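## Task

Press every drive blank that protrudes from the rack's front fully home so it seats and latches, skipping any blank marked with a green sticker, which must stay untouched. The rack is loose: it may tilt only a little at most (more means failure) and must finish in its original spot. A blank that stays in only because the robot is holding it does not count.

## Robot and tools

Robot: one simulated arm with six revolute joints and a parallel two-finger gripper. Joint order everywhere (rows, Joint positions, Joint velocities): waist, shoulder, elbow, wrist pitch, wrist yaw, wrist roll, then the gripper. Knocking or placing anything off the table is a failure in both tasks.

Frame: the scene frame has its origin on the table surface right under the arm base; +z is up, +x is forward, +y is to the left when facing +x. The base itself may sit slightly tilted. end_effector_position (metres) and end_effector_quat_wxyz describe the gripper in this frame; the reported position gets less accurate the farther the arm reaches. The gripper's fingers point along its own +x and close along its own y; the reported point lies between the pads, roughly 3-4 cm short of the fingertips.

Tool execute_actions, argument actions: a list holding zero or one item. Empty list = just report state (with pictures). An item with rows = move; rows is a list of 1 to 15 rows, each row exactly 7 plain numbers for the single arm: six absolute joint target angles in radians (same convention as Joint positions), followed by an absolute gripper opening. These are targets, not offsets. steps (1-15, default 15, minimum 4 for a move) sets how many 1/30 s control steps run; each row covers one step and the final row repeats to fill the rest. An item with only steps (up to 300) is a wait: no new command, it returns after that many steps since the previous result. Optional pictures: true adds camera images to a move or wait result. A refused call sends nothing.

Joint ranges (rad): waist -3.054..3.054, shoulder 0..3.142, elbow 0..2.356, wrist pitch -1.571..1.571, wrist yaw -1.571..1.571, wrist roll -3.142..3.142. A target more than 0.010 beyond a range end, and farther out than the current angle, gets the call refused; true ends may differ by up to 0.010. A target past the real end is clipped there and a line 'joint sent to its limit' may appear (possibly about an earlier action); its absence does not prove more travel exists.

Gripper opening: scale -1 to +1, +1 fully open (0.088 m pad gap), empty fingers touch near -0.80; values below that change nothing. Full close takes at least about 0.5 s. grip_measured reports the opening on the same scale; readings may carry a constant error of about 1 mm and read up to about 0.061 narrower when squeezing something hard. For this pushing job a closed gripper can serve as a pusher.

Motion behaviour: each joint's sent target is held within a fixed lead of its measured angle (0.211 rad waist/shoulder/elbow, 0.213 wrist pitch, 0.267 wrist yaw, 0.228 wrist roll), and all targets are scaled back if they would move the gripper over 70 mm from where it is, so big moves take several calls. Friction may leave joints short of targets, especially at long reach, and tiny changes may not happen; check Joint positions after each move. The arm keeps heading to the last row sent while you think or wait, until it has essentially stopped or a step is HELD; a new action is needed to push farther. Each result is captured 4 steps before the action ends, and those steps run afterward, before the next action.

Result lines: state (pose, linear and angular velocity), Joint positions and Joint velocities (rad, rad/s, plus pad gap in m, m/s), grip_measured. 'joint command not followed' means the clearance check altered or blocked targets (mounting block or post counts as arm). HELD marks steps where a row was not fully sent. MOTOR HOT warns from 50 °C; at 95 °C an OVER-TEMPERATURE FAULT holds the arm, and if it does not cool within 30-60 s power is cut and the arm goes limp.

Force: load limits (N m) waist 17.2, shoulder 21.3, elbow 21.3, wrist pitch 5.61, wrist yaw 5.59, wrist roll 5.24. Reaching one triggers a torque fault: 10 s stop and the rest of the call is dropped. Push blanks gently and steadily along their slot, straight toward the rack, since the rack is free and can slide or tip; avoid slams, hard hits and very hard pushes. Back off after each blank latches so nothing relies on the gripper.

Cameras: cam_high, cam_low, cam_wrist, each 672x504. zoom_image takes camera (one of those names) and region [x0, y0, x1, y1] in that camera's pixels from the top-left, at most 504x504, and returns a detailed crop of the latest image; use it to read sticker colours.

finished_scene takes scene (integer 1 or 2), ends that scene irreversibly, reports success and gives the next task. Replying without any tool call ends everything.

Each tool is called after ">>>" as a command line: name --argument value for each argument, lists and objects as JSON in quotes; but a table of rows of numbers goes row by row, as --pt "numbers of a row", without its own name.

## Session

>>> execute_actions --actions '[]'

Scene clock: 0.00 s of 4500.00 s.
end_effector_position=(+0.3667, +0.0004, +0.1560) grip_measured=+0.823 end_effector_quat_wxyz=(+0.664, +0.277, +0.282, -0.634) end_effector_velocity=(-0.003, +0.001, -0.002) end_effector_angular_velocity=(+0.019, +0.007, -0.012)
Joint positions: [ 0.186  1.839  1.42  -1.167  0.713  1.871  0.079]
Joint velocities: [-0.002 -0.002 -0.002 -0.007 -0.022  0.007  0.   ]
Heat: hottest wrist roll 26 °C (+0.0 °C/min).

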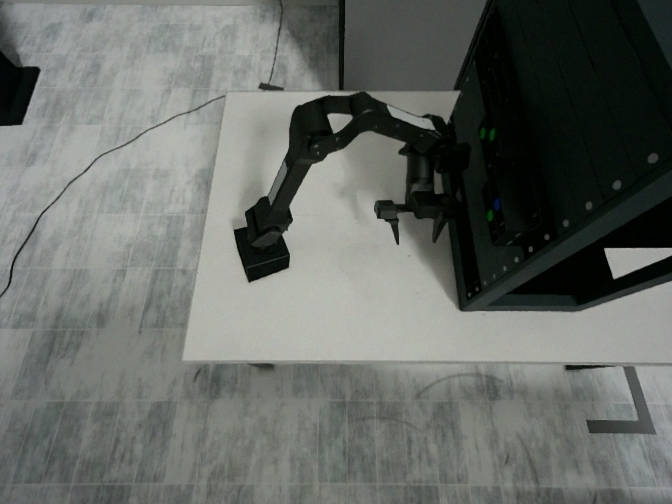

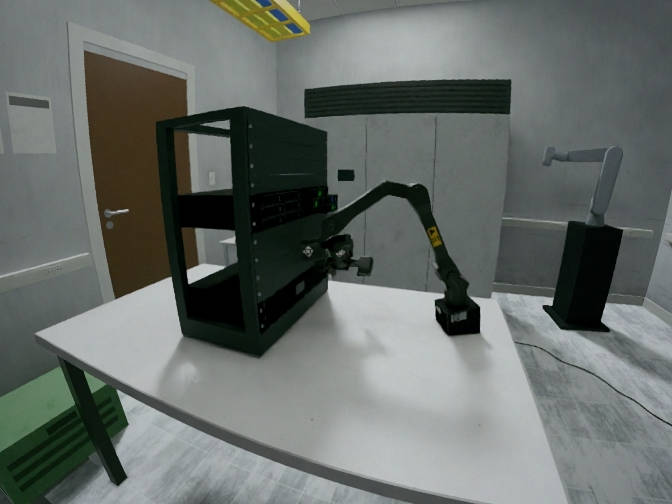

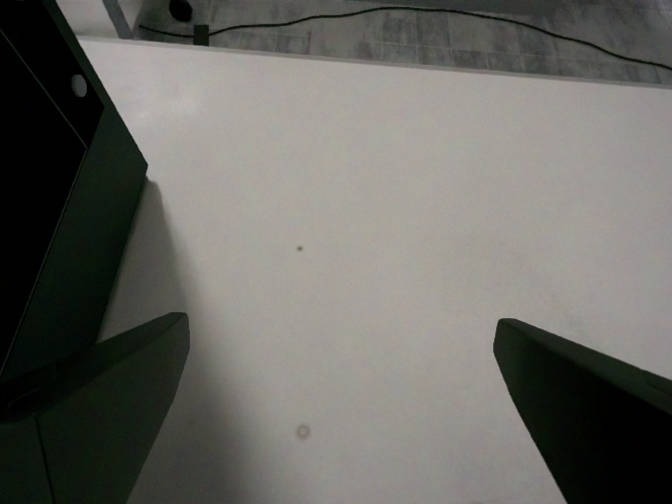

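>>> zoom_image --camera "cam_high" --region '[420, 60, 580, 280]'

>>> zoom_image --camera "cam_low" --region '[230, 160, 390, 350]'

Region (420, 60, 580, 280) of cam_high's 672x504 image, scaled by 2.291, with more detail than that image has; it fills the left 367 columns of this view, and the rest is white.

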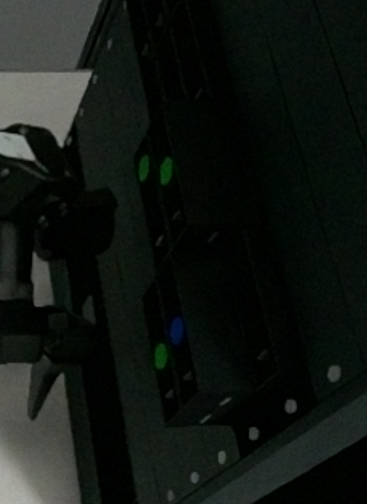

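Region (230, 160, 390, 350) of cam_low's 672x504 image, scaled by 2.653, with more detail than that image has; it fills the left 424 columns of this view, and the rest is white.

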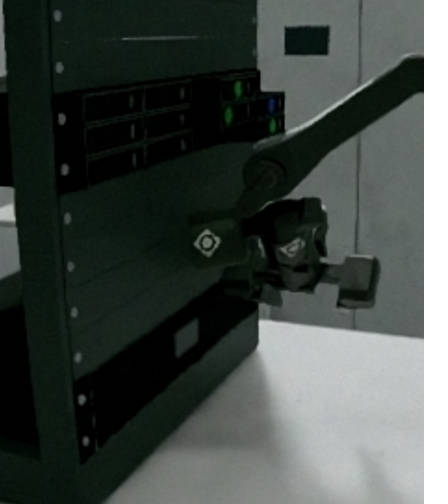

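>>> execute_actions --actions '[{"rows":[[0.186,1.0,1.2,-1.167,0.4,1.0,-1]]}]'

>>> execute_actions --actions '[{"rows":[[0,0.7,0.8,-0.6,0,0,-1]]}]'

>>> execute_actions --actions '[{"rows":[[-0.1,0.7,0.8,-0.1,0,0,-1]]}]'

>>> execute_actions --actions '[{"steps":30}]' --pictures true

Scene clock: 0.90 s of 4500.00 s.
end_effector_position=(+0.3033, +0.0229, +0.2263) grip_measured=-0.412 end_effector_quat_wxyz=(+0.731, +0.253, +0.467, -0.428) end_effector_velocity=(-0.082, +0.007, +0.359) end_effector_angular_velocity=(+0.189, -0.695, +1.491)
Joint positions: [ 0.186  1.35   1.222 -1.167  0.42   1.281  0.019]
Joint velocities: [ 0.002 -1.477 -0.061 -0.007 -0.139 -1.604 -0.175]
Heat: hottest wrist roll 26 °C (+0.0 °C/min).
Steps of this call (steps 1 to 16: nothing new was sent; steps 17 to 27: the first 11 steps of this action). Readings (joint positions):
17: [0.185 1.816 1.394 -1.148 0.674 1.830]
18: [0.185 1.779 1.350 -1.154 0.601 1.774]
20: [0.186 1.688 1.272 -1.177 0.508 1.664]
24: [0.186 1.500 1.229 -1.168 0.438 1.444]
27: the state above

Scene clock: 1.40 s of 4500.00 s.
end_effector_position=(+0.2840, +0.0341, +0.2896) grip_measured=-0.811 end_effector_quat_wxyz=(+0.917, +0.186, +0.348, -0.066) end_effector_velocity=(+0.022, +0.020, +0.055) end_effector_angular_velocity=(-1.041, -0.553, +1.190)
Joint positions: [ 0.01   0.733  0.843 -0.663  0.026  0.5    0.   ]
Joint velocities: [-0.061 -0.271 -0.232  0.52  -0.198 -1.619  0.   ]
Heat: hottest wrist roll 26 °C (+0.0 °C/min).
Steps of this call (steps 1 to 4: the last 4 steps of your previous action; steps 5 to 15: the first 11 steps of this action). Readings (joint positions):
5: [0.161 1.099 1.185 -1.112 0.352 1.045]
6: [0.118 1.038 1.143 -1.056 0.287 0.991]
8: [0.056 0.931 1.046 -0.961 0.173 0.883]
12: [0.019 0.773 0.880 -0.761 0.055 0.664]
15: the state above

Scene clock: 1.90 s of 4500.00 s.
end_effector_position=(+0.3286, +0.0186, +0.3835) grip_measured=-0.811 end_effector_quat_wxyz=(+0.994, -0.026, +0.105, -0.010) end_effector_velocity=(+0.017, -0.005, +0.090) end_effector_angular_velocity=(-0.132, -0.421, +0.013)
Joint positions: [-0.093  0.705  0.811 -0.151  0.004  0.018  0.   ]
Joint velocities: [-0.037 -0.012 -0.007  0.418  0.007 -0.125  0.   ]
Heat: hottest wrist roll 26 °C (+0.0 °C/min).
Steps of this call (steps 1 to 4: the last 4 steps of your previous action; steps 5 to 15: the first 11 steps of this action). Readings (joint positions):
5: [-0.007 0.712 0.817 -0.584 0.004 0.225]
6: [-0.031 0.712 0.812 -0.528 0.004 0.171]
8: [-0.065 0.712 0.811 -0.421 0.004 0.098]
12: [-0.088 0.708 0.811 -0.221 0.004 0.034]
15: the state above

Scene clock: 2.90 s of 4500.00 s.
end_effector_position=(+0.3305, +0.0184, +0.3940) grip_measured=-0.811 end_effector_quat_wxyz=(+0.996, -0.033, +0.081, -0.010) end_effector_velocity=(-0.001, +0.000, -0.004) end_effector_angular_velocity=(-0.021, +0.013, +0.007)
Joint positions: [-0.096  0.705  0.811 -0.102  0.004  0.006  0.   ]
Joint velocities: [-0.002 -0.002 -0.007 -0.007 -0.007 -0.022  0.   ]
Heat: hottest wrist roll 26 °C (+0.0 °C/min).
Kept back: nothing.
Steps of this call (steps 1 to 4: the last 4 steps of your previous action; steps 5 to 30: the robot went on to your last target). Readings (joint positions):
1: [-0.094 0.705 0.811 -0.138 0.004 0.015]
2: [-0.094 0.705 0.811 -0.129 0.004 0.013]
4: [-0.095 0.705 0.811 -0.117 0.004 0.010]
8: [-0.096 0.705 0.811 -0.107 0.004 0.007]
30: the state above
The arm was judged still, so your last target was given up. Only a new action makes it travel on or press farther. Fingers that are still opening or closing keep moving.

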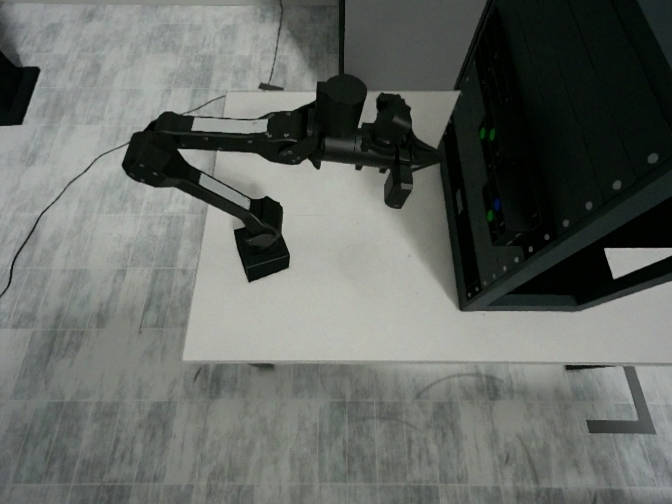

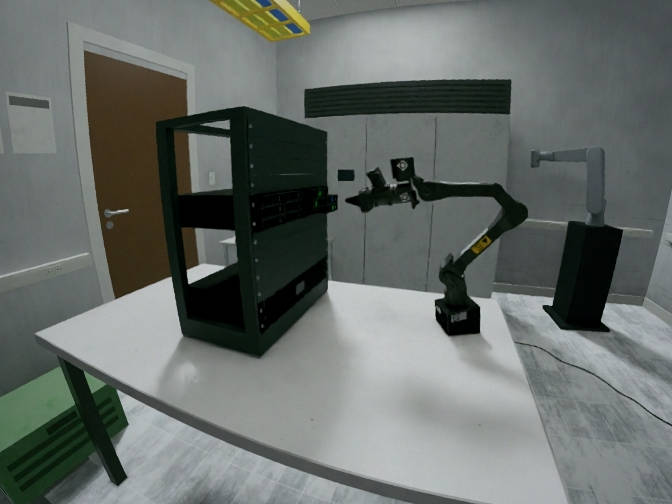

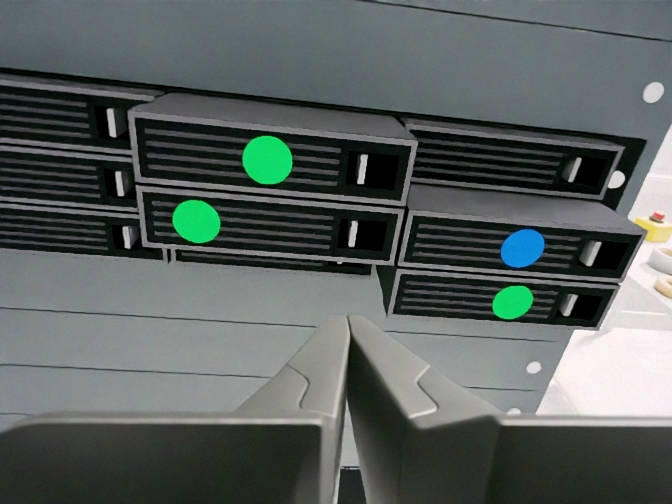

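>>> execute_actions --actions '[{"rows":[[-0.4,0.7,0.72,0.13,-0.2,0,-1]]}]'

>>> execute_actions --actions '[{"steps":15}]' --pictures true

Scene clock: 3.53 s of 4500.00 s.
end_effector_position=(+0.3295, -0.0314, +0.4117) grip_measured=-0.811 end_effector_quat_wxyz=(+0.997, -0.055, +0.008, -0.055) end_effector_velocity=(-0.006, -0.019, +0.012) end_effector_angular_velocity=(-0.047, -0.070, -0.029)
Joint positions: [-0.384  0.705  0.737  0.119 -0.185  0.006  0.   ]
Joint velocities: [-0.12  -0.007 -0.027  0.095 -0.081 -0.007  0.   ]
Heat: hottest wrist roll 26 °C (+0.0 °C/min).
Steps of this call (steps 1 to 8: nothing new was sent; steps 9 to 19: the first 11 steps of this action). Readings (joint positions):
9: [-0.125 0.705 0.797 -0.056 -0.046 0.006]
10: [-0.176 0.705 0.781 -0.007 -0.086 0.006]
12: [-0.277 0.705 0.759 0.052 -0.128 0.006]
16: [-0.366 0.705 0.740 0.104 -0.173 0.006]
19: the state above

Scene clock: 4.03 s of 4500.00 s.
end_effector_position=(+0.3291, -0.0334, +0.4123) grip_measured=-0.811 end_effector_quat_wxyz=(+0.997, -0.056, +0.005, -0.057) end_effector_velocity=(-0.002, +0.001, -0.001) end_effector_angular_velocity=(-0.007, +0.004, +0.005)
Joint positions: [-0.396  0.705  0.734  0.128 -0.194  0.006  0.   ]
Joint velocities: [-0.002 -0.007 -0.002 -0.007 -0.007 -0.007  0.   ]
Heat: hottest wrist roll 26 °C (+0.0 °C/min).
Kept back: nothing.
Steps of this call (steps 1 to 4: the last 4 steps of your previous action; steps 5 to 15: the robot went on to your last target). Readings (joint positions):
1: [-0.387 0.705 0.736 0.121 -0.188 0.006]
2: [-0.389 0.705 0.736 0.122 -0.189 0.006]
4: [-0.393 0.705 0.735 0.125 -0.191 0.006]
8: [-0.395 0.705 0.734 0.127 -0.193 0.006]
15: the state above

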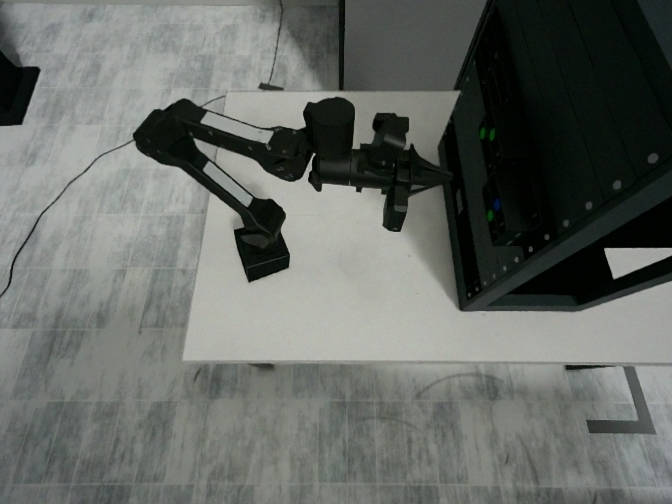

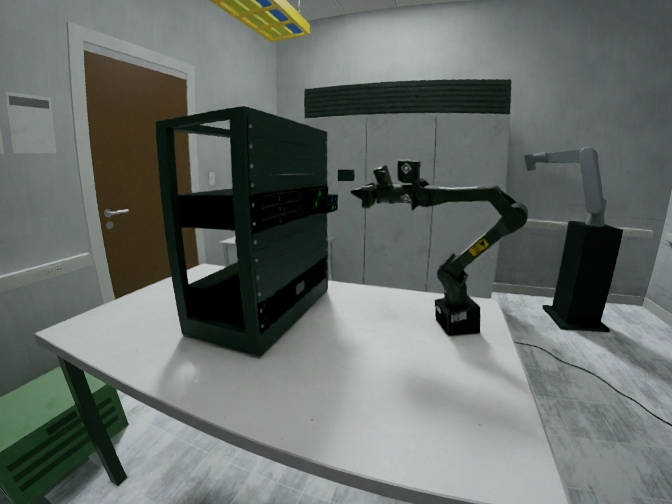

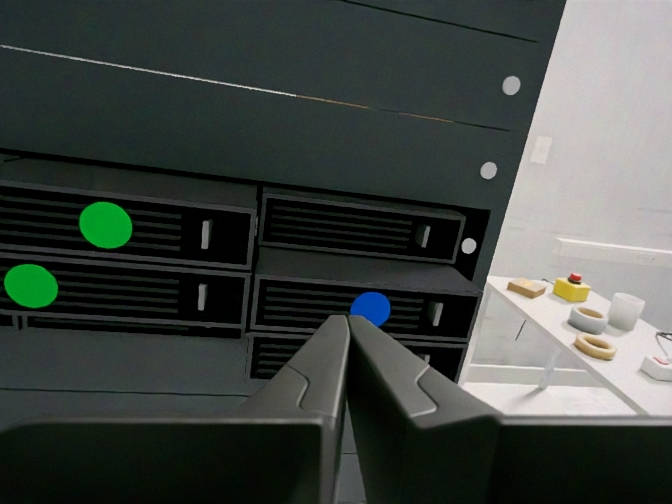

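>>> execute_actions --actions '[{"rows":[[-0.4,0.78,0.66,0.3,-0.24,0.08,-1],[-0.4,0.78,0.66,0.3,-0.24,0.08,-1],[-0.4,0.875,0.635,0.39,-0.26,0.08,-1]]}]'

>>> execute_actions --actions '[{"steps":15}]' --pictures true

Scene clock: 4.67 s of 4500.00 s.
end_effector_position=(+0.3608, -0.0398, +0.3747) grip_measured=-0.811 end_effector_quat_wxyz=(+0.999, -0.024, +0.006, -0.029) end_effector_velocity=(+0.001, +0.012, +0.042) end_effector_angular_velocity=(-0.040, -0.192, +0.073)
Joint positions: [-0.397  0.864  0.646  0.374 -0.251  0.07   0.   ]
Joint velocities: [-0.002  0.002 -0.002  0.212 -0.051  0.022  0.   ]
Heat: hottest wrist roll 26 °C (+0.0 °C/min).
Steps of this call (steps 1 to 8: the robot went on to your last target; steps 9 to 19: the first 11 steps of this action). Readings (joint positions):
9: [-0.397 0.714 0.722 0.169 -0.202 0.015]
10: [-0.397 0.724 0.713 0.207 -0.212 0.028]
12: [-0.397 0.775 0.692 0.289 -0.231 0.048]
16: [-0.397 0.853 0.653 0.348 -0.246 0.066]
19: the state above

Scene clock: 5.17 s of 4500.00 s.
end_effector_position=(+0.3615, -0.0392, +0.3767) grip_measured=-0.811 end_effector_quat_wxyz=(+0.999, -0.024, +0.001, -0.027) end_effector_velocity=(-0.001, -0.004, -0.004) end_effector_angular_velocity=(-0.020, +0.011, -0.016)
Joint positions: [-0.397  0.867  0.646  0.388 -0.254  0.073  0.   ]
Joint velocities: [-0.007 -0.002 -0.007 -0.007  0.007 -0.022  0.   ]
Heat: hottest wrist roll 26 °C (+0.0 °C/min).
Kept back: nothing.
Steps of this call (steps 1 to 4: the last 4 steps of your previous action; steps 5 to 15: the robot went on to your last target). Readings (joint positions):
1: [-0.397 0.864 0.646 0.380 -0.252 0.071]
2: [-0.397 0.864 0.646 0.383 -0.252 0.071]
4: [-0.397 0.865 0.646 0.384 -0.253 0.072]
8: [-0.397 0.867 0.646 0.387 -0.254 0.073]
15: the state above

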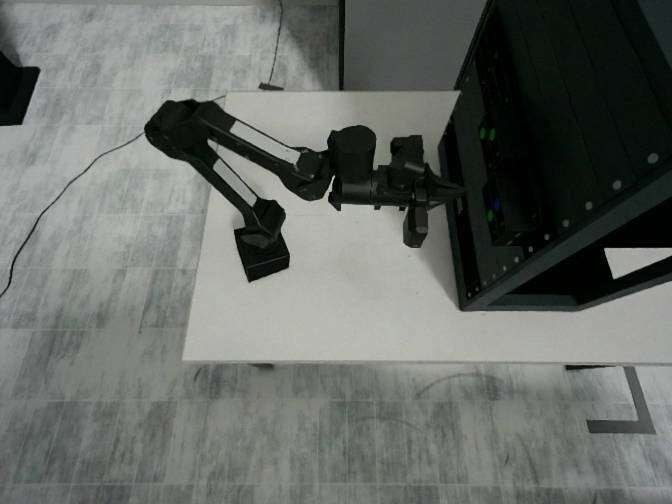

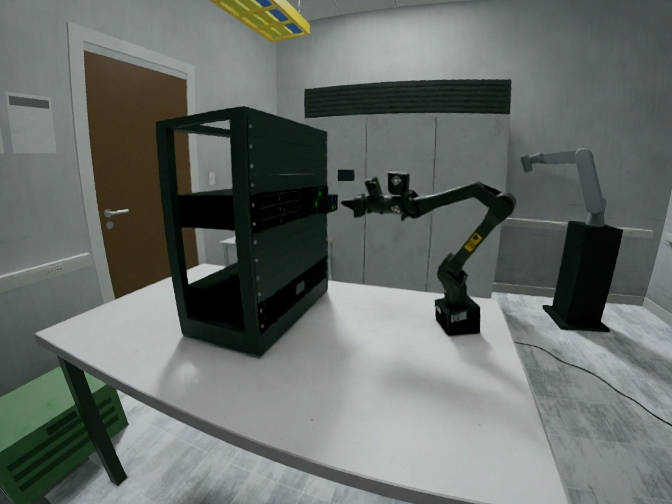

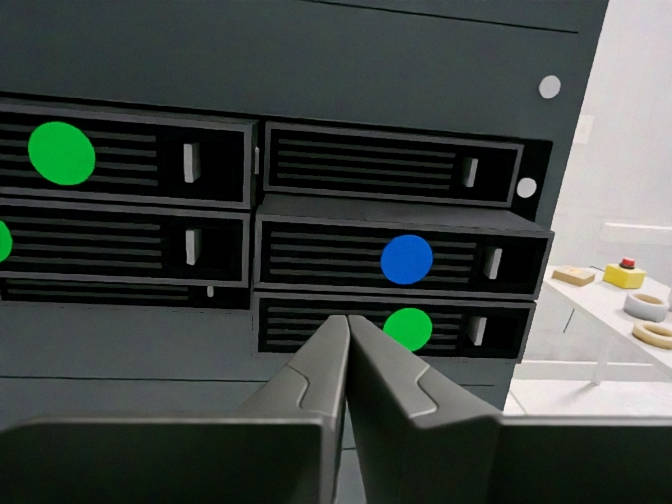

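>>> execute_actions --actions '[{"rows":[[-0.4,0.93,0.685,0.42,-0.26,0.08,-1],[-0.4,0.93,0.685,0.42,-0.26,0.08,-1],[-0.4,1.0,0.72,0.455,-0.26,0.08,-1]]}]'

>>> execute_actions --actions '[{"steps":10}]' --pictures true

Scene clock: 5.77 s of 4500.00 s.
end_effector_position=(+0.3851, -0.0469, +0.3738) grip_measured=-0.811 end_effector_quat_wxyz=(+0.999, -0.023, +0.004, -0.027) end_effector_velocity=(+0.011, +0.004, +0.025) end_effector_angular_velocity=(-0.012, -0.060, +0.032)
Joint positions: [-0.397  0.986  0.698  0.449 -0.255  0.073  0.   ]
Joint velocities: [ 0.002  0.037  0.066  0.037 -0.022  0.007  0.   ]
Heat: hottest wrist roll 26 °C (+0.0 °C/min).
Steps of this call (steps 1 to 7: the robot went on to your last target; steps 8 to 18: the first 11 steps of this action). Readings (joint positions):
8: [-0.397 0.875 0.647 0.396 -0.254 0.073]
9: [-0.397 0.885 0.651 0.403 -0.255 0.073]
11: [-0.397 0.928 0.671 0.424 -0.255 0.073]
15: [-0.397 0.978 0.692 0.442 -0.255 0.073]
18: the state above

Scene clock: 6.10 s of 4500.00 s.
end_effector_position=(+0.3862, -0.0471, +0.3756) grip_measured=-0.811 end_effector_quat_wxyz=(+0.999, -0.024, +0.002, -0.026) end_effector_velocity=(-0.001, +0.000, -0.002) end_effector_angular_velocity=(-0.035, +0.010, +0.004)
Joint positions: [-0.397  0.991  0.704  0.452 -0.255  0.073  0.   ]
Joint velocities: [-0.002 -0.002 -0.002 -0.007 -0.007 -0.037  0.   ]
Heat: hottest wrist roll 26 °C (+0.0 °C/min).
Kept back: nothing.
Steps of this call (steps 1 to 4: the last 4 steps of your previous action; steps 5 to 10: the robot went on to your last target). Readings (joint positions):
1: [-0.397 0.987 0.700 0.450 -0.255 0.073]
2: [-0.397 0.988 0.702 0.451 -0.255 0.073]
4: [-0.397 0.989 0.704 0.452 -0.255 0.073]
8: [-0.397 0.991 0.704 0.452 -0.255 0.073]
10: the state above

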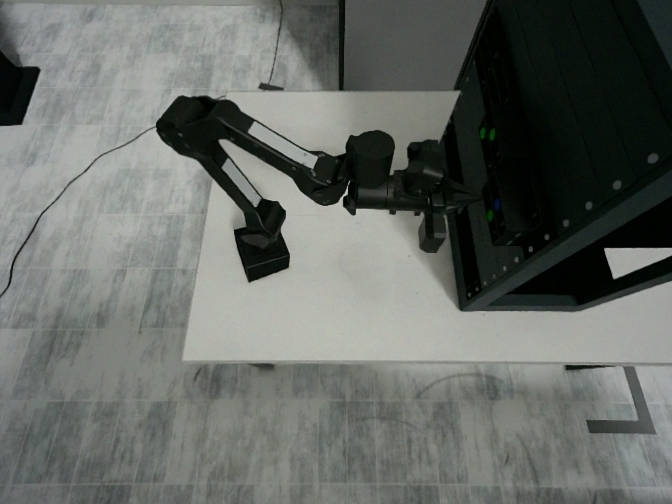

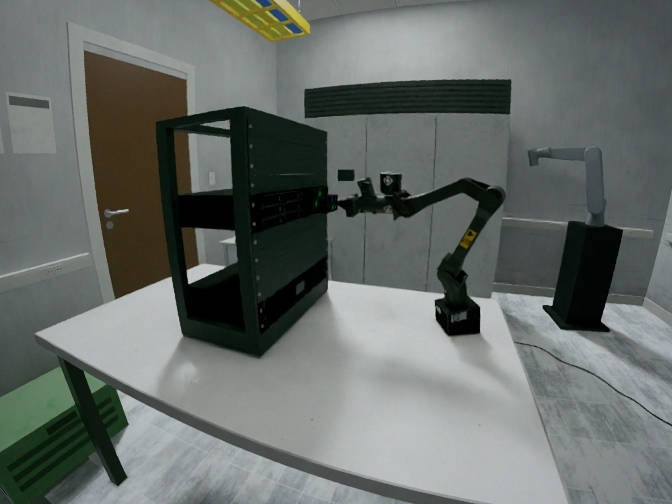

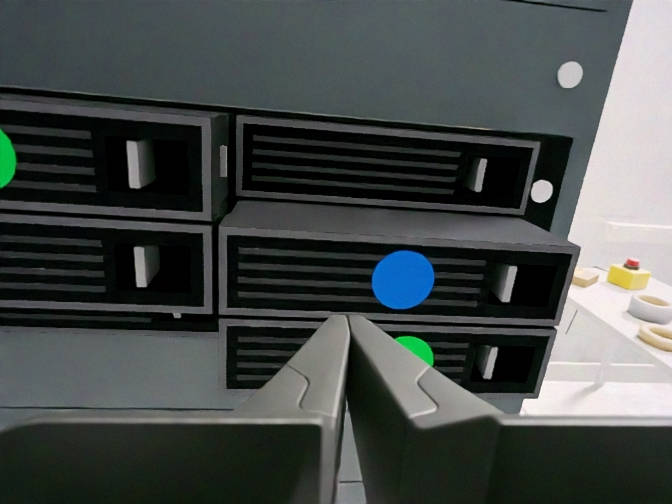

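>>> execute_actions --actions '[{"rows":[[-0.4,1.0,0.765,0.41,-0.26,0.08,-1],[-0.4,1.0,0.765,0.41,-0.26,0.08,-1],[-0.4,1.0,0.765,0.41,-0.26,0.08,-1],[-0.4,1.0,0.765,0.41,-0.26,0.08,-1],[-0.4,1.05,0.795,0.43,-0.26,0.08,-1]]}]'

>>> execute_actions --actions '[{"steps":10}]' --pictures true

Scene clock: 6.70 s of 4500.00 s.
end_effector_position=(+0.3979, -0.0494, +0.3868) grip_measured=-0.811 end_effector_quat_wxyz=(+0.999, -0.024, +0.002, -0.026) end_effector_velocity=(+0.014, -0.010, -0.025) end_effector_angular_velocity=(+0.015, +0.071, -0.019)
Joint positions: [-0.397  1.036  0.774  0.428 -0.255  0.073  0.   ]
Joint velocities: [-0.002  0.076  0.007 -0.007  0.007 -0.007  0.   ]
Heat: hottest wrist roll 26 °C (+0.0 °C/min).
Steps of this call (steps 1 to 7: the robot went on to your last target; steps 8 to 18: the first 11 steps of this action). Readings (joint positions):
8: [-0.397 0.991 0.710 0.443 -0.255 0.073]
9: [-0.397 0.993 0.718 0.434 -0.255 0.073]
11: [-0.397 0.994 0.733 0.425 -0.255 0.073]
15: [-0.397 1.024 0.770 0.428 -0.255 0.073]
18: the state above

Scene clock: 7.03 s of 4500.00 s.
end_effector_position=(+0.3991, -0.0497, +0.3872) grip_measured=-0.811 end_effector_quat_wxyz=(+0.999, -0.024, +0.002, -0.026) end_effector_velocity=(-0.001, -0.002, -0.002) end_effector_angular_velocity=(-0.020, +0.007, -0.010)
Joint positions: [-0.397  1.041  0.778  0.428 -0.255  0.073  0.   ]
Joint velocities: [-0.002 -0.002 -0.002 -0.007  0.007 -0.022  0.   ]
Heat: hottest wrist roll 26 °C (+0.0 °C/min).
Kept back: nothing.
Steps of this call (steps 1 to 4: the last 4 steps of your previous action; steps 5 to 10: the robot went on to your last target). Readings (joint positions):
1: [-0.397 1.038 0.774 0.428 -0.255 0.073]
2: [-0.397 1.039 0.775 0.428 -0.255 0.073]
4: [-0.397 1.040 0.776 0.428 -0.255 0.073]
8: [-0.397 1.041 0.778 0.428 -0.255 0.073]
10: the state above

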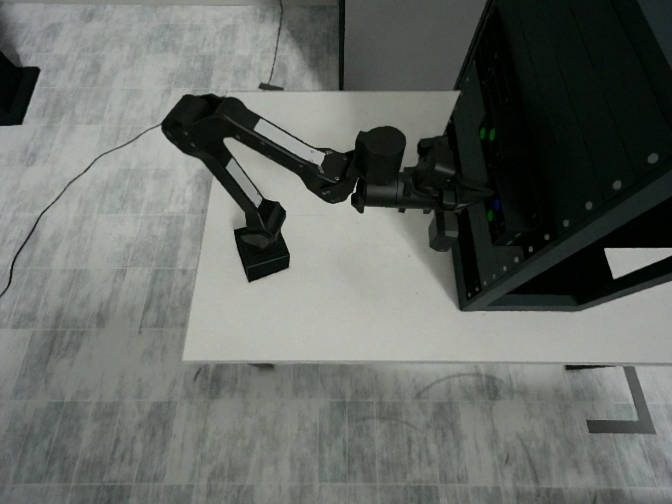

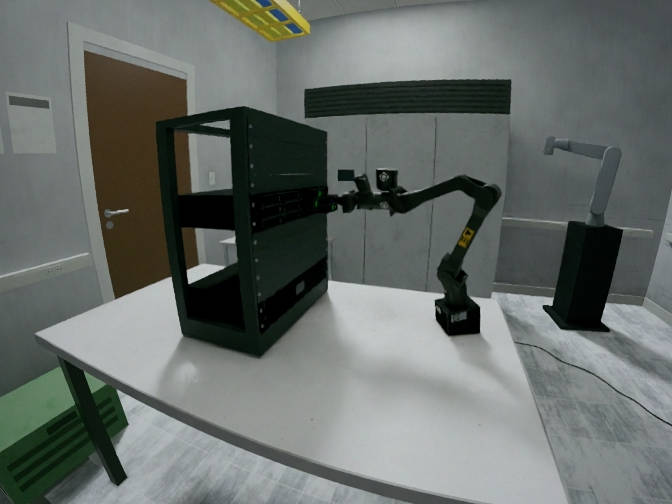

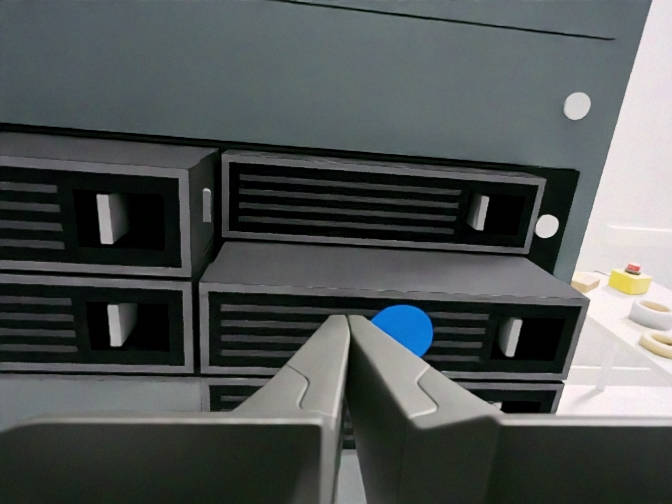

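>>> execute_actions --actions '[{"rows":[[-0.4,1.07,0.797,0.445,-0.26,0.08,-1],[-0.4,1.07,0.797,0.445,-0.26,0.08,-1],[-0.4,1.09,0.81,0.452,-0.26,0.08,-1],[-0.4,1.09,0.81,0.452,-0.26,0.08,-1],[-0.4,1.11,0.823,0.459,-0.26,0.08,-1],[-0.4,1.11,0.823,0.459,-0.26,0.08,-1],[-0.4,1.13,0.836,0.466,-0.26,0.08,-1],[-0.4,1.13,0.836,0.466,-0.26,0.08,-1],[-0.4,1.15,0.85,0.473,-0.26,0.08,-1]]}]'

>>> execute_actions --actions '[{"steps":12}]' --pictures true

Scene clock: 7.57 s of 4500.00 s.
end_effector_position=(+0.4153, -0.0521, +0.3861) grip_measured=-0.811 end_effector_quat_wxyz=(+1.000, -0.024, +0.001, -0.018) end_effector_velocity=(+0.045, -0.007, -0.003) end_effector_angular_velocity=(-0.000, +0.012, +0.013)
Joint positions: [-0.395  1.115  0.819  0.465 -0.268  0.073  0.   ]
Joint velocities: [ 0.022  0.193  0.129  0.051  0.007 -0.007  0.   ]
Heat: hottest elbow 26 °C (+0.0 °C/min).
Steps of this call (steps 1 to 5: the robot went on to your last target; steps 6 to 16: the first 11 steps of this action). Readings (joint positions):
6: [-0.397 1.044 0.779 0.432 -0.255 0.073]
7: [-0.397 1.047 0.780 0.436 -0.255 0.073]
9: [-0.397 1.061 0.786 0.442 -0.255 0.073]
13: [-0.397 1.089 0.802 0.455 -0.263 0.073]
16: the state above

Scene clock: 7.97 s of 4500.00 s.
end_effector_position=(+0.4191, -0.0523, +0.3861) grip_measured=-0.811 end_effector_quat_wxyz=(+1.000, -0.024, +0.001, -0.017) end_effector_velocity=(+0.000, +0.001, -0.007) end_effector_angular_velocity=(+0.000, +0.028, +0.016)
Joint positions: [-0.393  1.131  0.83   0.471 -0.27   0.073  0.   ]
Joint velocities: [-0.002  0.002 -0.002 -0.022 -0.022 -0.007  0.   ]
Heat: hottest elbow 26 °C (+0.0 °C/min).
Kept back: nothing.
Steps of this call (steps 1 to 4: the last 4 steps of your previous action; steps 5 to 12: the robot went on to your last target). Readings (joint positions):
1: [-0.395 1.120 0.823 0.466 -0.269 0.073]
2: [-0.394 1.123 0.825 0.467 -0.269 0.073]
4: [-0.394 1.126 0.827 0.469 -0.270 0.073]
8: [-0.393 1.129 0.829 0.470 -0.270 0.073]
12: the state above

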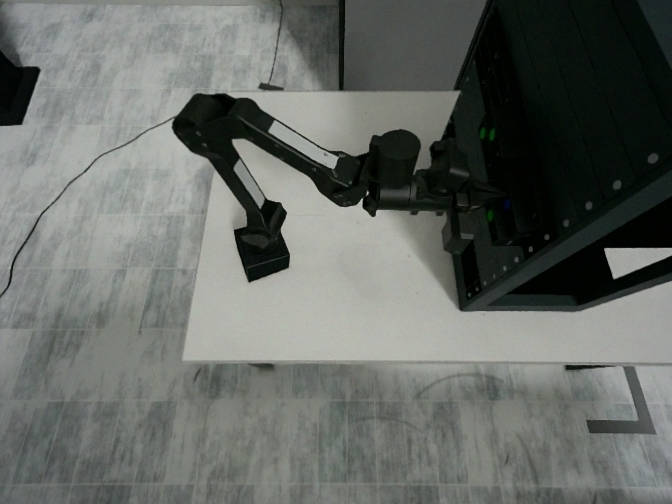

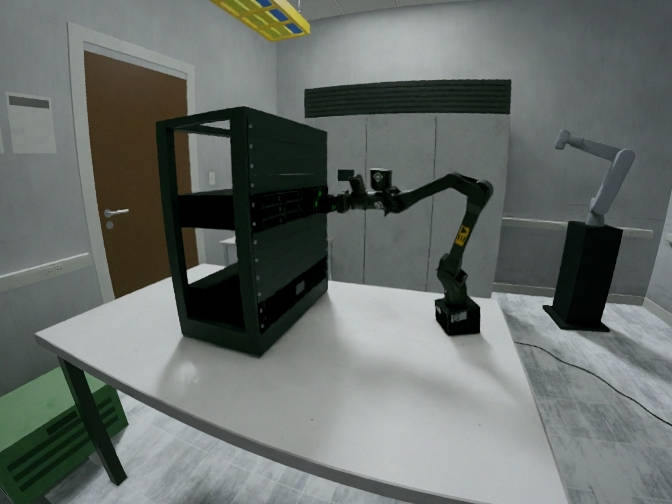

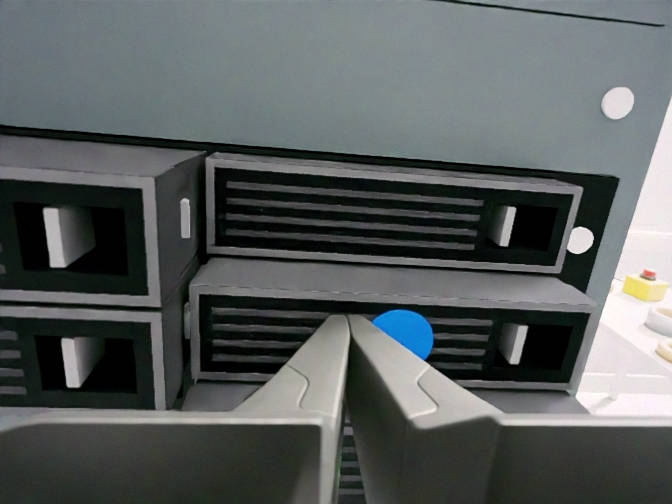

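About 1 cm left.

>>> execute_actions --actions '[{"rows":[[-0.4,1.17,0.864,0.478,-0.26,0.08,-1],[-0.4,1.17,0.864,0.478,-0.26,0.08,-1],[-0.4,1.19,0.878,0.484,-0.26,0.08,-1],[-0.4,1.19,0.878,0.484,-0.26,0.08,-1],[-0.4,1.21,0.893,0.49,-0.26,0.08,-1]]}]'

>>> execute_actions --actions '[{"steps":12}]' --pictures true

Scene clock: 8.43 s of 4500.00 s.
end_effector_position=(+0.4314, -0.0555, +0.3863) grip_measured=-0.811 end_effector_quat_wxyz=(+1.000, -0.024, +0.001, -0.015) end_effector_velocity=(+0.006, +0.002, -0.002) end_effector_angular_velocity=(-0.021, +0.006, +0.024)
Joint positions: [-0.392  1.184  0.869  0.486 -0.273  0.074  0.   ]
Joint velocities: [ 0.002  0.027  0.017  0.007 -0.022 -0.022  0.   ]
Heat: hottest elbow 26 °C (+0.0 °C/min).
Steps of this call (steps 1 to 3: the robot went on to your last target; steps 4 to 14: the first 11 steps of this action). Readings (joint positions):
4: [-0.393 1.134 0.832 0.471 -0.270 0.073]
5: [-0.393 1.137 0.835 0.473 -0.271 0.073]
7: [-0.393 1.152 0.845 0.477 -0.272 0.073]
11: [-0.393 1.179 0.866 0.485 -0.272 0.074]
14: the state above

Scene clock: 8.83 s of 4500.00 s.
end_effector_position=(+0.4326, -0.0555, +0.3867) grip_measured=-0.811 end_effector_quat_wxyz=(+1.000, -0.024, -0.000, -0.015) end_effector_velocity=(-0.000, +0.002, -0.002) end_effector_angular_velocity=(-0.005, +0.008, +0.009)
Joint positions: [-0.392  1.189  0.873  0.488 -0.273  0.074  0.   ]
Joint velocities: [ 0.002 -0.002 -0.002 -0.007 -0.007 -0.007  0.   ]
Heat: hottest elbow 26 °C (+0.0 °C/min).
Kept back: nothing.
Steps of this call (steps 1 to 4: the last 4 steps of your previous action; steps 5 to 12: the robot went on to your last target). Readings (joint positions):
1: [-0.392 1.185 0.870 0.487 -0.273 0.074]
2: [-0.392 1.186 0.870 0.487 -0.273 0.074]
4: [-0.392 1.187 0.871 0.488 -0.273 0.074]
8: [-0.392 1.189 0.872 0.488 -0.273 0.074]
12: the state above

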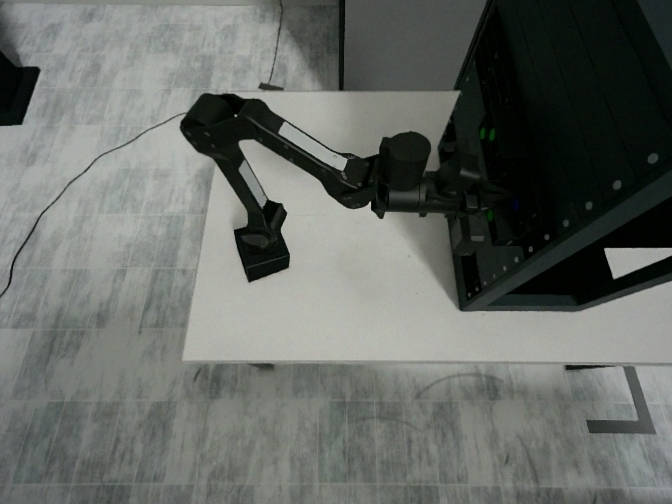

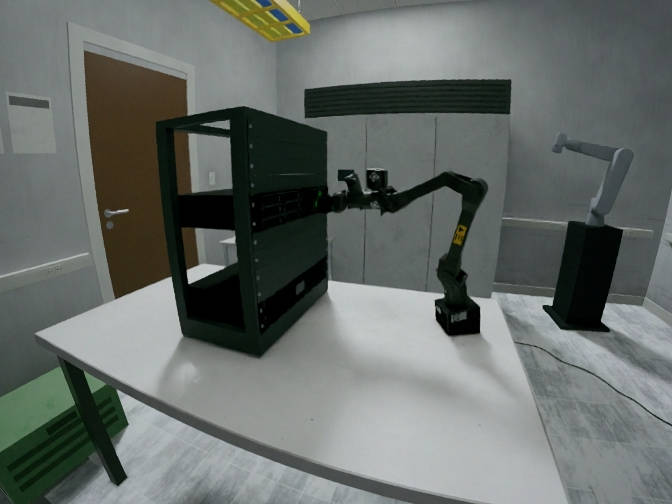

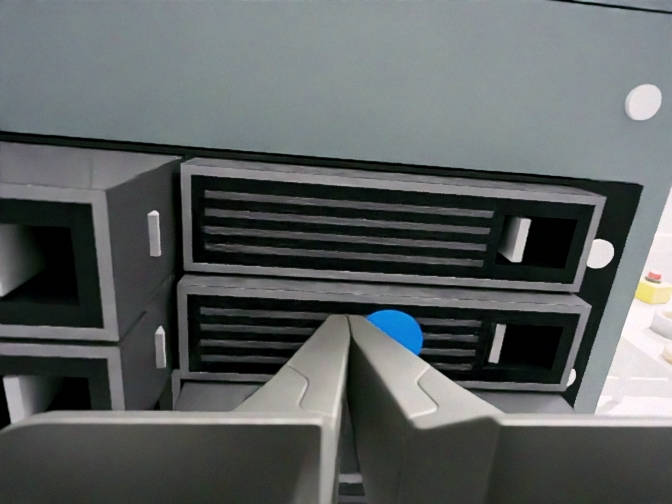

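Nearly flush; a bit more.

>>> execute_actions --actions '[{"rows":[[-0.4,1.225,0.903,0.494,-0.26,0.08,-1],[-0.4,1.225,0.903,0.494,-0.26,0.08,-1],[-0.4,1.225,0.903,0.494,-0.26,0.08,-1],[-0.4,1.24,0.913,0.498,-0.26,0.08,-1]]}]' --pictures true

>>> execute_actions --actions '[{"rows":[[-0.4,1.15,0.85,0.473,-0.26,0.08,-1],[-0.4,1.1,0.81,0.455,-0.26,0.08,-1],[-0.4,1.0,0.75,0.42,-0.26,0.08,-1],[-0.4,0.9,0.7,0.37,-0.26,0.08,-1]]}]' --pictures true

Scene clock: 9.37 s of 4500.00 s.
end_effector_position=(+0.4379, -0.0565, +0.3865) grip_measured=-0.811 end_effector_quat_wxyz=(+1.000, -0.024, -0.000, -0.013) end_effector_velocity=(-0.001, -0.002, -0.002) end_effector_angular_velocity=(+0.012, +0.015, -0.012)
Joint positions: [-0.39   1.211  0.889  0.495 -0.274  0.075  0.   ]
Joint velocities: [-0.002 -0.002  0.002 -0.022  0.007  0.007  0.   ]
Heat: hottest elbow 26 °C (+0.0 °C/min).
Steps of this call (steps 1 to 5: the robot went on to your last target; steps 6 to 16: the first 11 steps of this action). Readings (joint positions):
6: [-0.392 1.191 0.874 0.488 -0.273 0.074]
7: [-0.391 1.194 0.876 0.490 -0.274 0.074]
9: [-0.390 1.202 0.881 0.492 -0.274 0.074]
13: [-0.390 1.211 0.889 0.494 -0.274 0.075]
16: the state above

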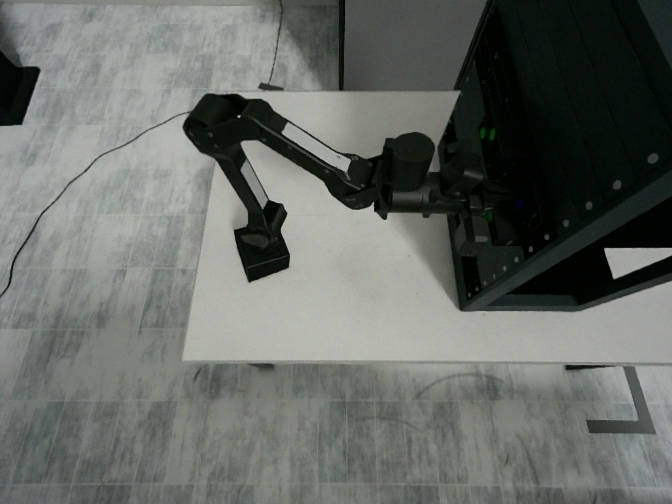

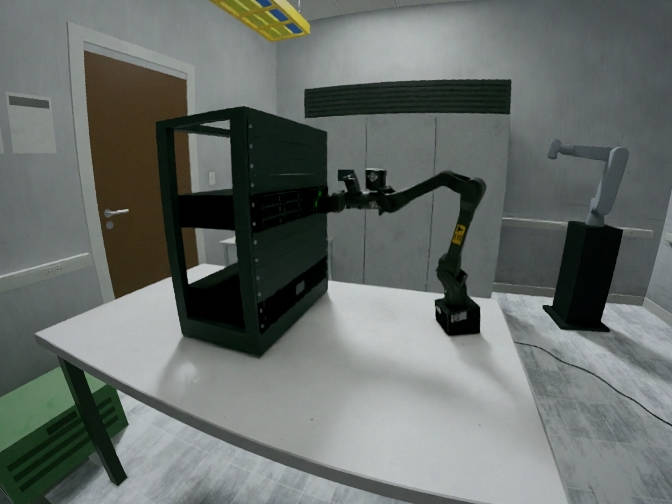

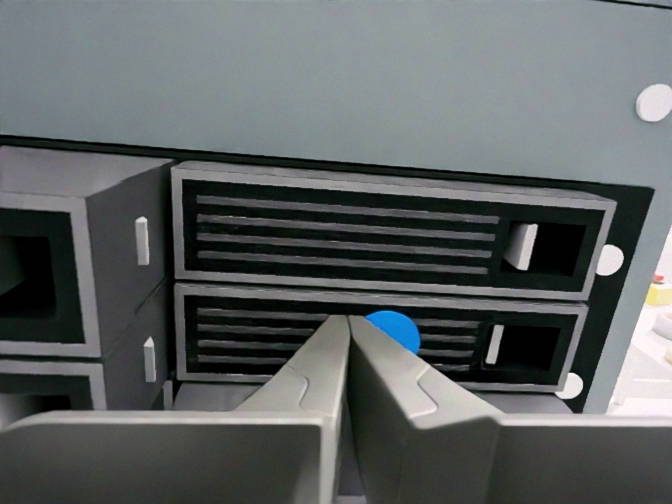

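Scene clock: 9.87 s of 4500.00 s.
end_effector_position=(+0.3746, -0.0394, +0.3972) grip_measured=-0.811 end_effector_quat_wxyz=(+0.999, -0.027, -0.011, -0.021) end_effector_velocity=(-0.050, +0.017, +0.006) end_effector_angular_velocity=(-0.012, -0.010, +0.006)
Joint positions: [-0.397  0.922  0.732  0.384 -0.263  0.075  0.   ]
Joint velocities: [-0.002 -0.242 -0.105 -0.125 -0.007 -0.007  0.   ]
Heat: hottest elbow 26 °C (+0.0 °C/min).
Steps of this call (steps 1 to 4: the last 4 steps of your previous action; steps 5 to 15: the first 11 steps of this action). Readings (joint positions):
5: [-0.390 1.205 0.888 0.492 -0.273 0.075]
6: [-0.392 1.193 0.881 0.486 -0.268 0.075]
8: [-0.397 1.123 0.826 0.444 -0.263 0.075]
12: [-0.397 0.967 0.742 0.395 -0.263 0.075]
15: the state above

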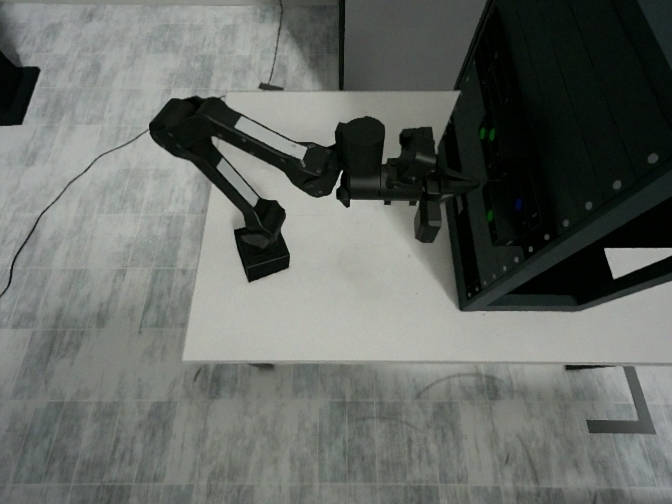

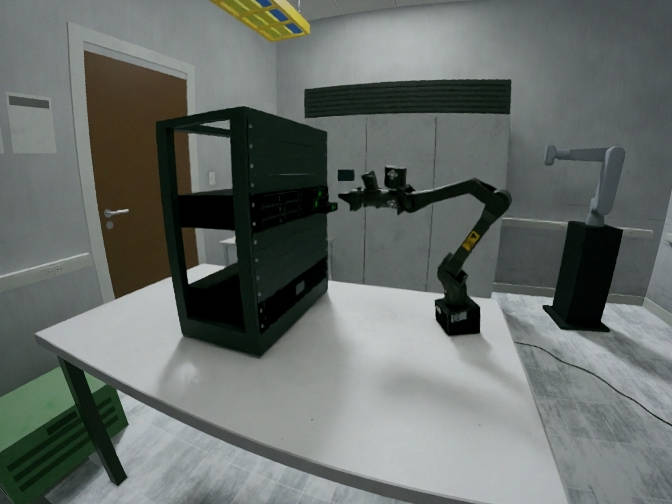

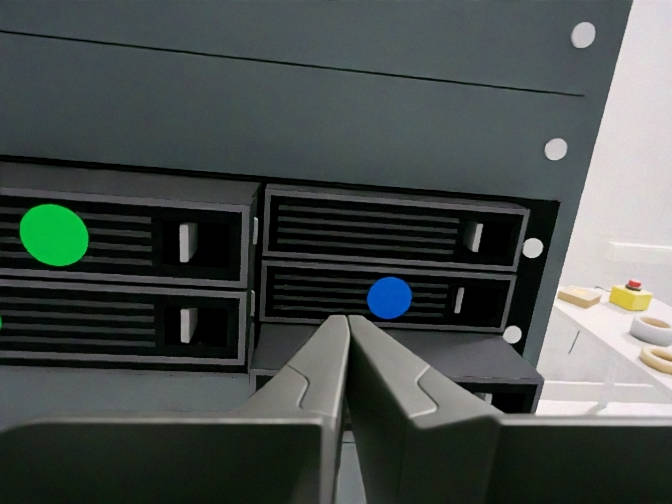

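>>> execute_actions --actions '[{"rows":[[-0.4,0.95,0.74,0.40,-0.26,0.08,-1],[-0.4,0.98,0.755,0.41,-0.26,0.08,-1],[-0.4,1.01,0.77,0.42,-0.26,0.08,-1],[-0.4,1.04,0.785,0.43,-0.26,0.08,-1],[-0.4,1.07,0.8,0.445,-0.26,0.08,-1],[-0.4,1.1,0.817,0.455,-0.26,0.08,-1],[-0.4,1.13,0.836,0.466,-0.26,0.08,-1],[-0.4,1.16,0.857,0.475,-0.26,0.08,-1],[-0.4,1.19,0.878,0.484,-0.26,0.08,-1],[-0.4,1.21,0.893,0.49,-0.26,0.08,-1]]}]'

>>> execute_actions --actions '[{"rows":[[-0.4,1.23,0.906,0.495,-0.26,0.08,-1],[-0.4,1.23,0.906,0.495,-0.26,0.08,-1],[-0.4,1.245,0.917,0.499,-0.26,0.08,-1],[-0.4,1.245,0.917,0.499,-0.26,0.08,-1],[-0.4,1.262,0.928,0.503,-0.26,0.08,-1]]}]' --pictures true

Scene clock: 10.43 s of 4500.00 s.
end_effector_position=(+0.4219, -0.0561, +0.3842) grip_measured=-0.811 end_effector_quat_wxyz=(+0.999, -0.023, +0.004, -0.022) end_effector_velocity=(+0.144, -0.051, -0.025) end_effector_angular_velocity=(+0.013, +0.068, -0.008)
Joint positions: [-0.397  1.145  0.839  0.468 -0.263  0.075  0.   ]
Joint velocities: [-0.007  0.652  0.413  0.168 -0.007 -0.007  0.   ]
Heat: hottest elbow 26 °C (+0.0 °C/min).
Steps of this call (steps 1 to 4: the last 4 steps of your previous action; steps 5 to 6: the robot went on to your last target; steps 7 to 17: the first 11 steps of this action). Readings (joint positions):
7: [-0.397 0.917 0.715 0.375 -0.263 0.075]
8: [-0.397 0.924 0.716 0.384 -0.263 0.075]
10: [-0.397 0.958 0.735 0.403 -0.263 0.075]
14: [-0.397 1.065 0.789 0.442 -0.263 0.075]
17: the state above

Scene clock: 10.93 s of 4500.00 s.
end_effector_position=(+0.4399, -0.0616, +0.3865) grip_measured=-0.811 end_effector_quat_wxyz=(+0.999, -0.024, -0.000, -0.021) end_effector_velocity=(+0.001, -0.002, +0.001) end_effector_angular_velocity=(-0.012, -0.011, +0.001)
Joint positions: [-0.398  1.223  0.897  0.497 -0.266  0.075  0.   ]
Joint velocities: [-0.007  0.007 -0.002  0.022 -0.007 -0.007  0.   ]
Heat: hottest elbow 27 °C (+5.5 °C/min).
Steps of this call (steps 1 to 4: the last 4 steps of your previous action; steps 5 to 15: the first 11 steps of this action). Readings (joint positions):
5: [-0.398 1.190 0.872 0.485 -0.263 0.075]
6: [-0.398 1.197 0.877 0.489 -0.263 0.075]
8: [-0.398 1.210 0.889 0.493 -0.263 0.075]
12: [-0.398 1.222 0.897 0.496 -0.265 0.075]
15: the state above

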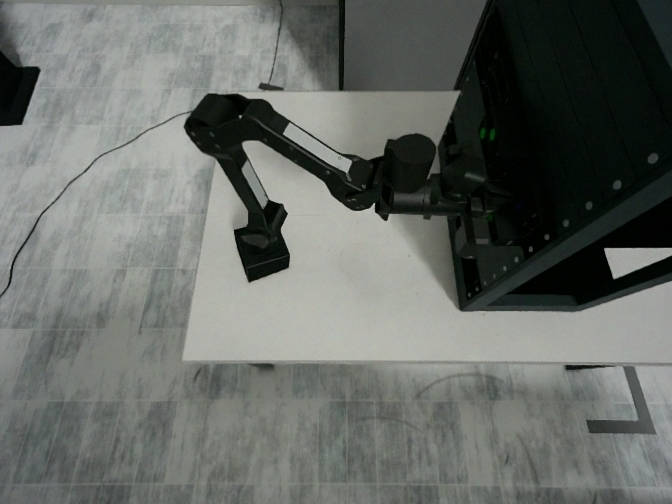

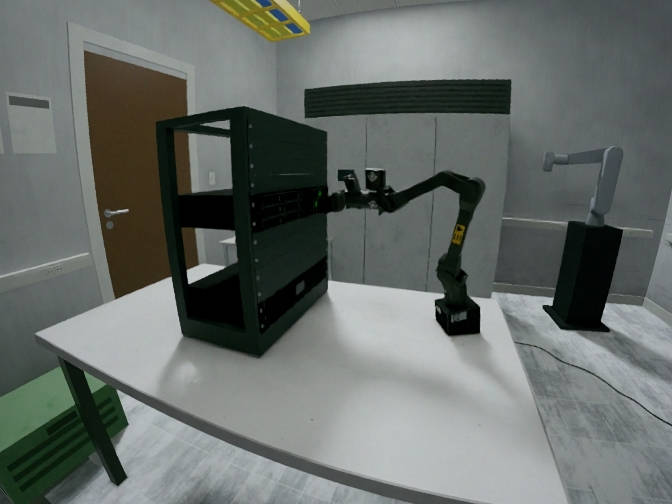

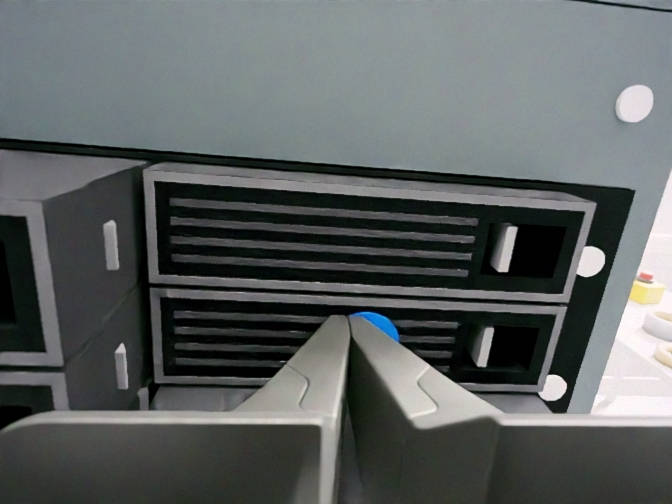

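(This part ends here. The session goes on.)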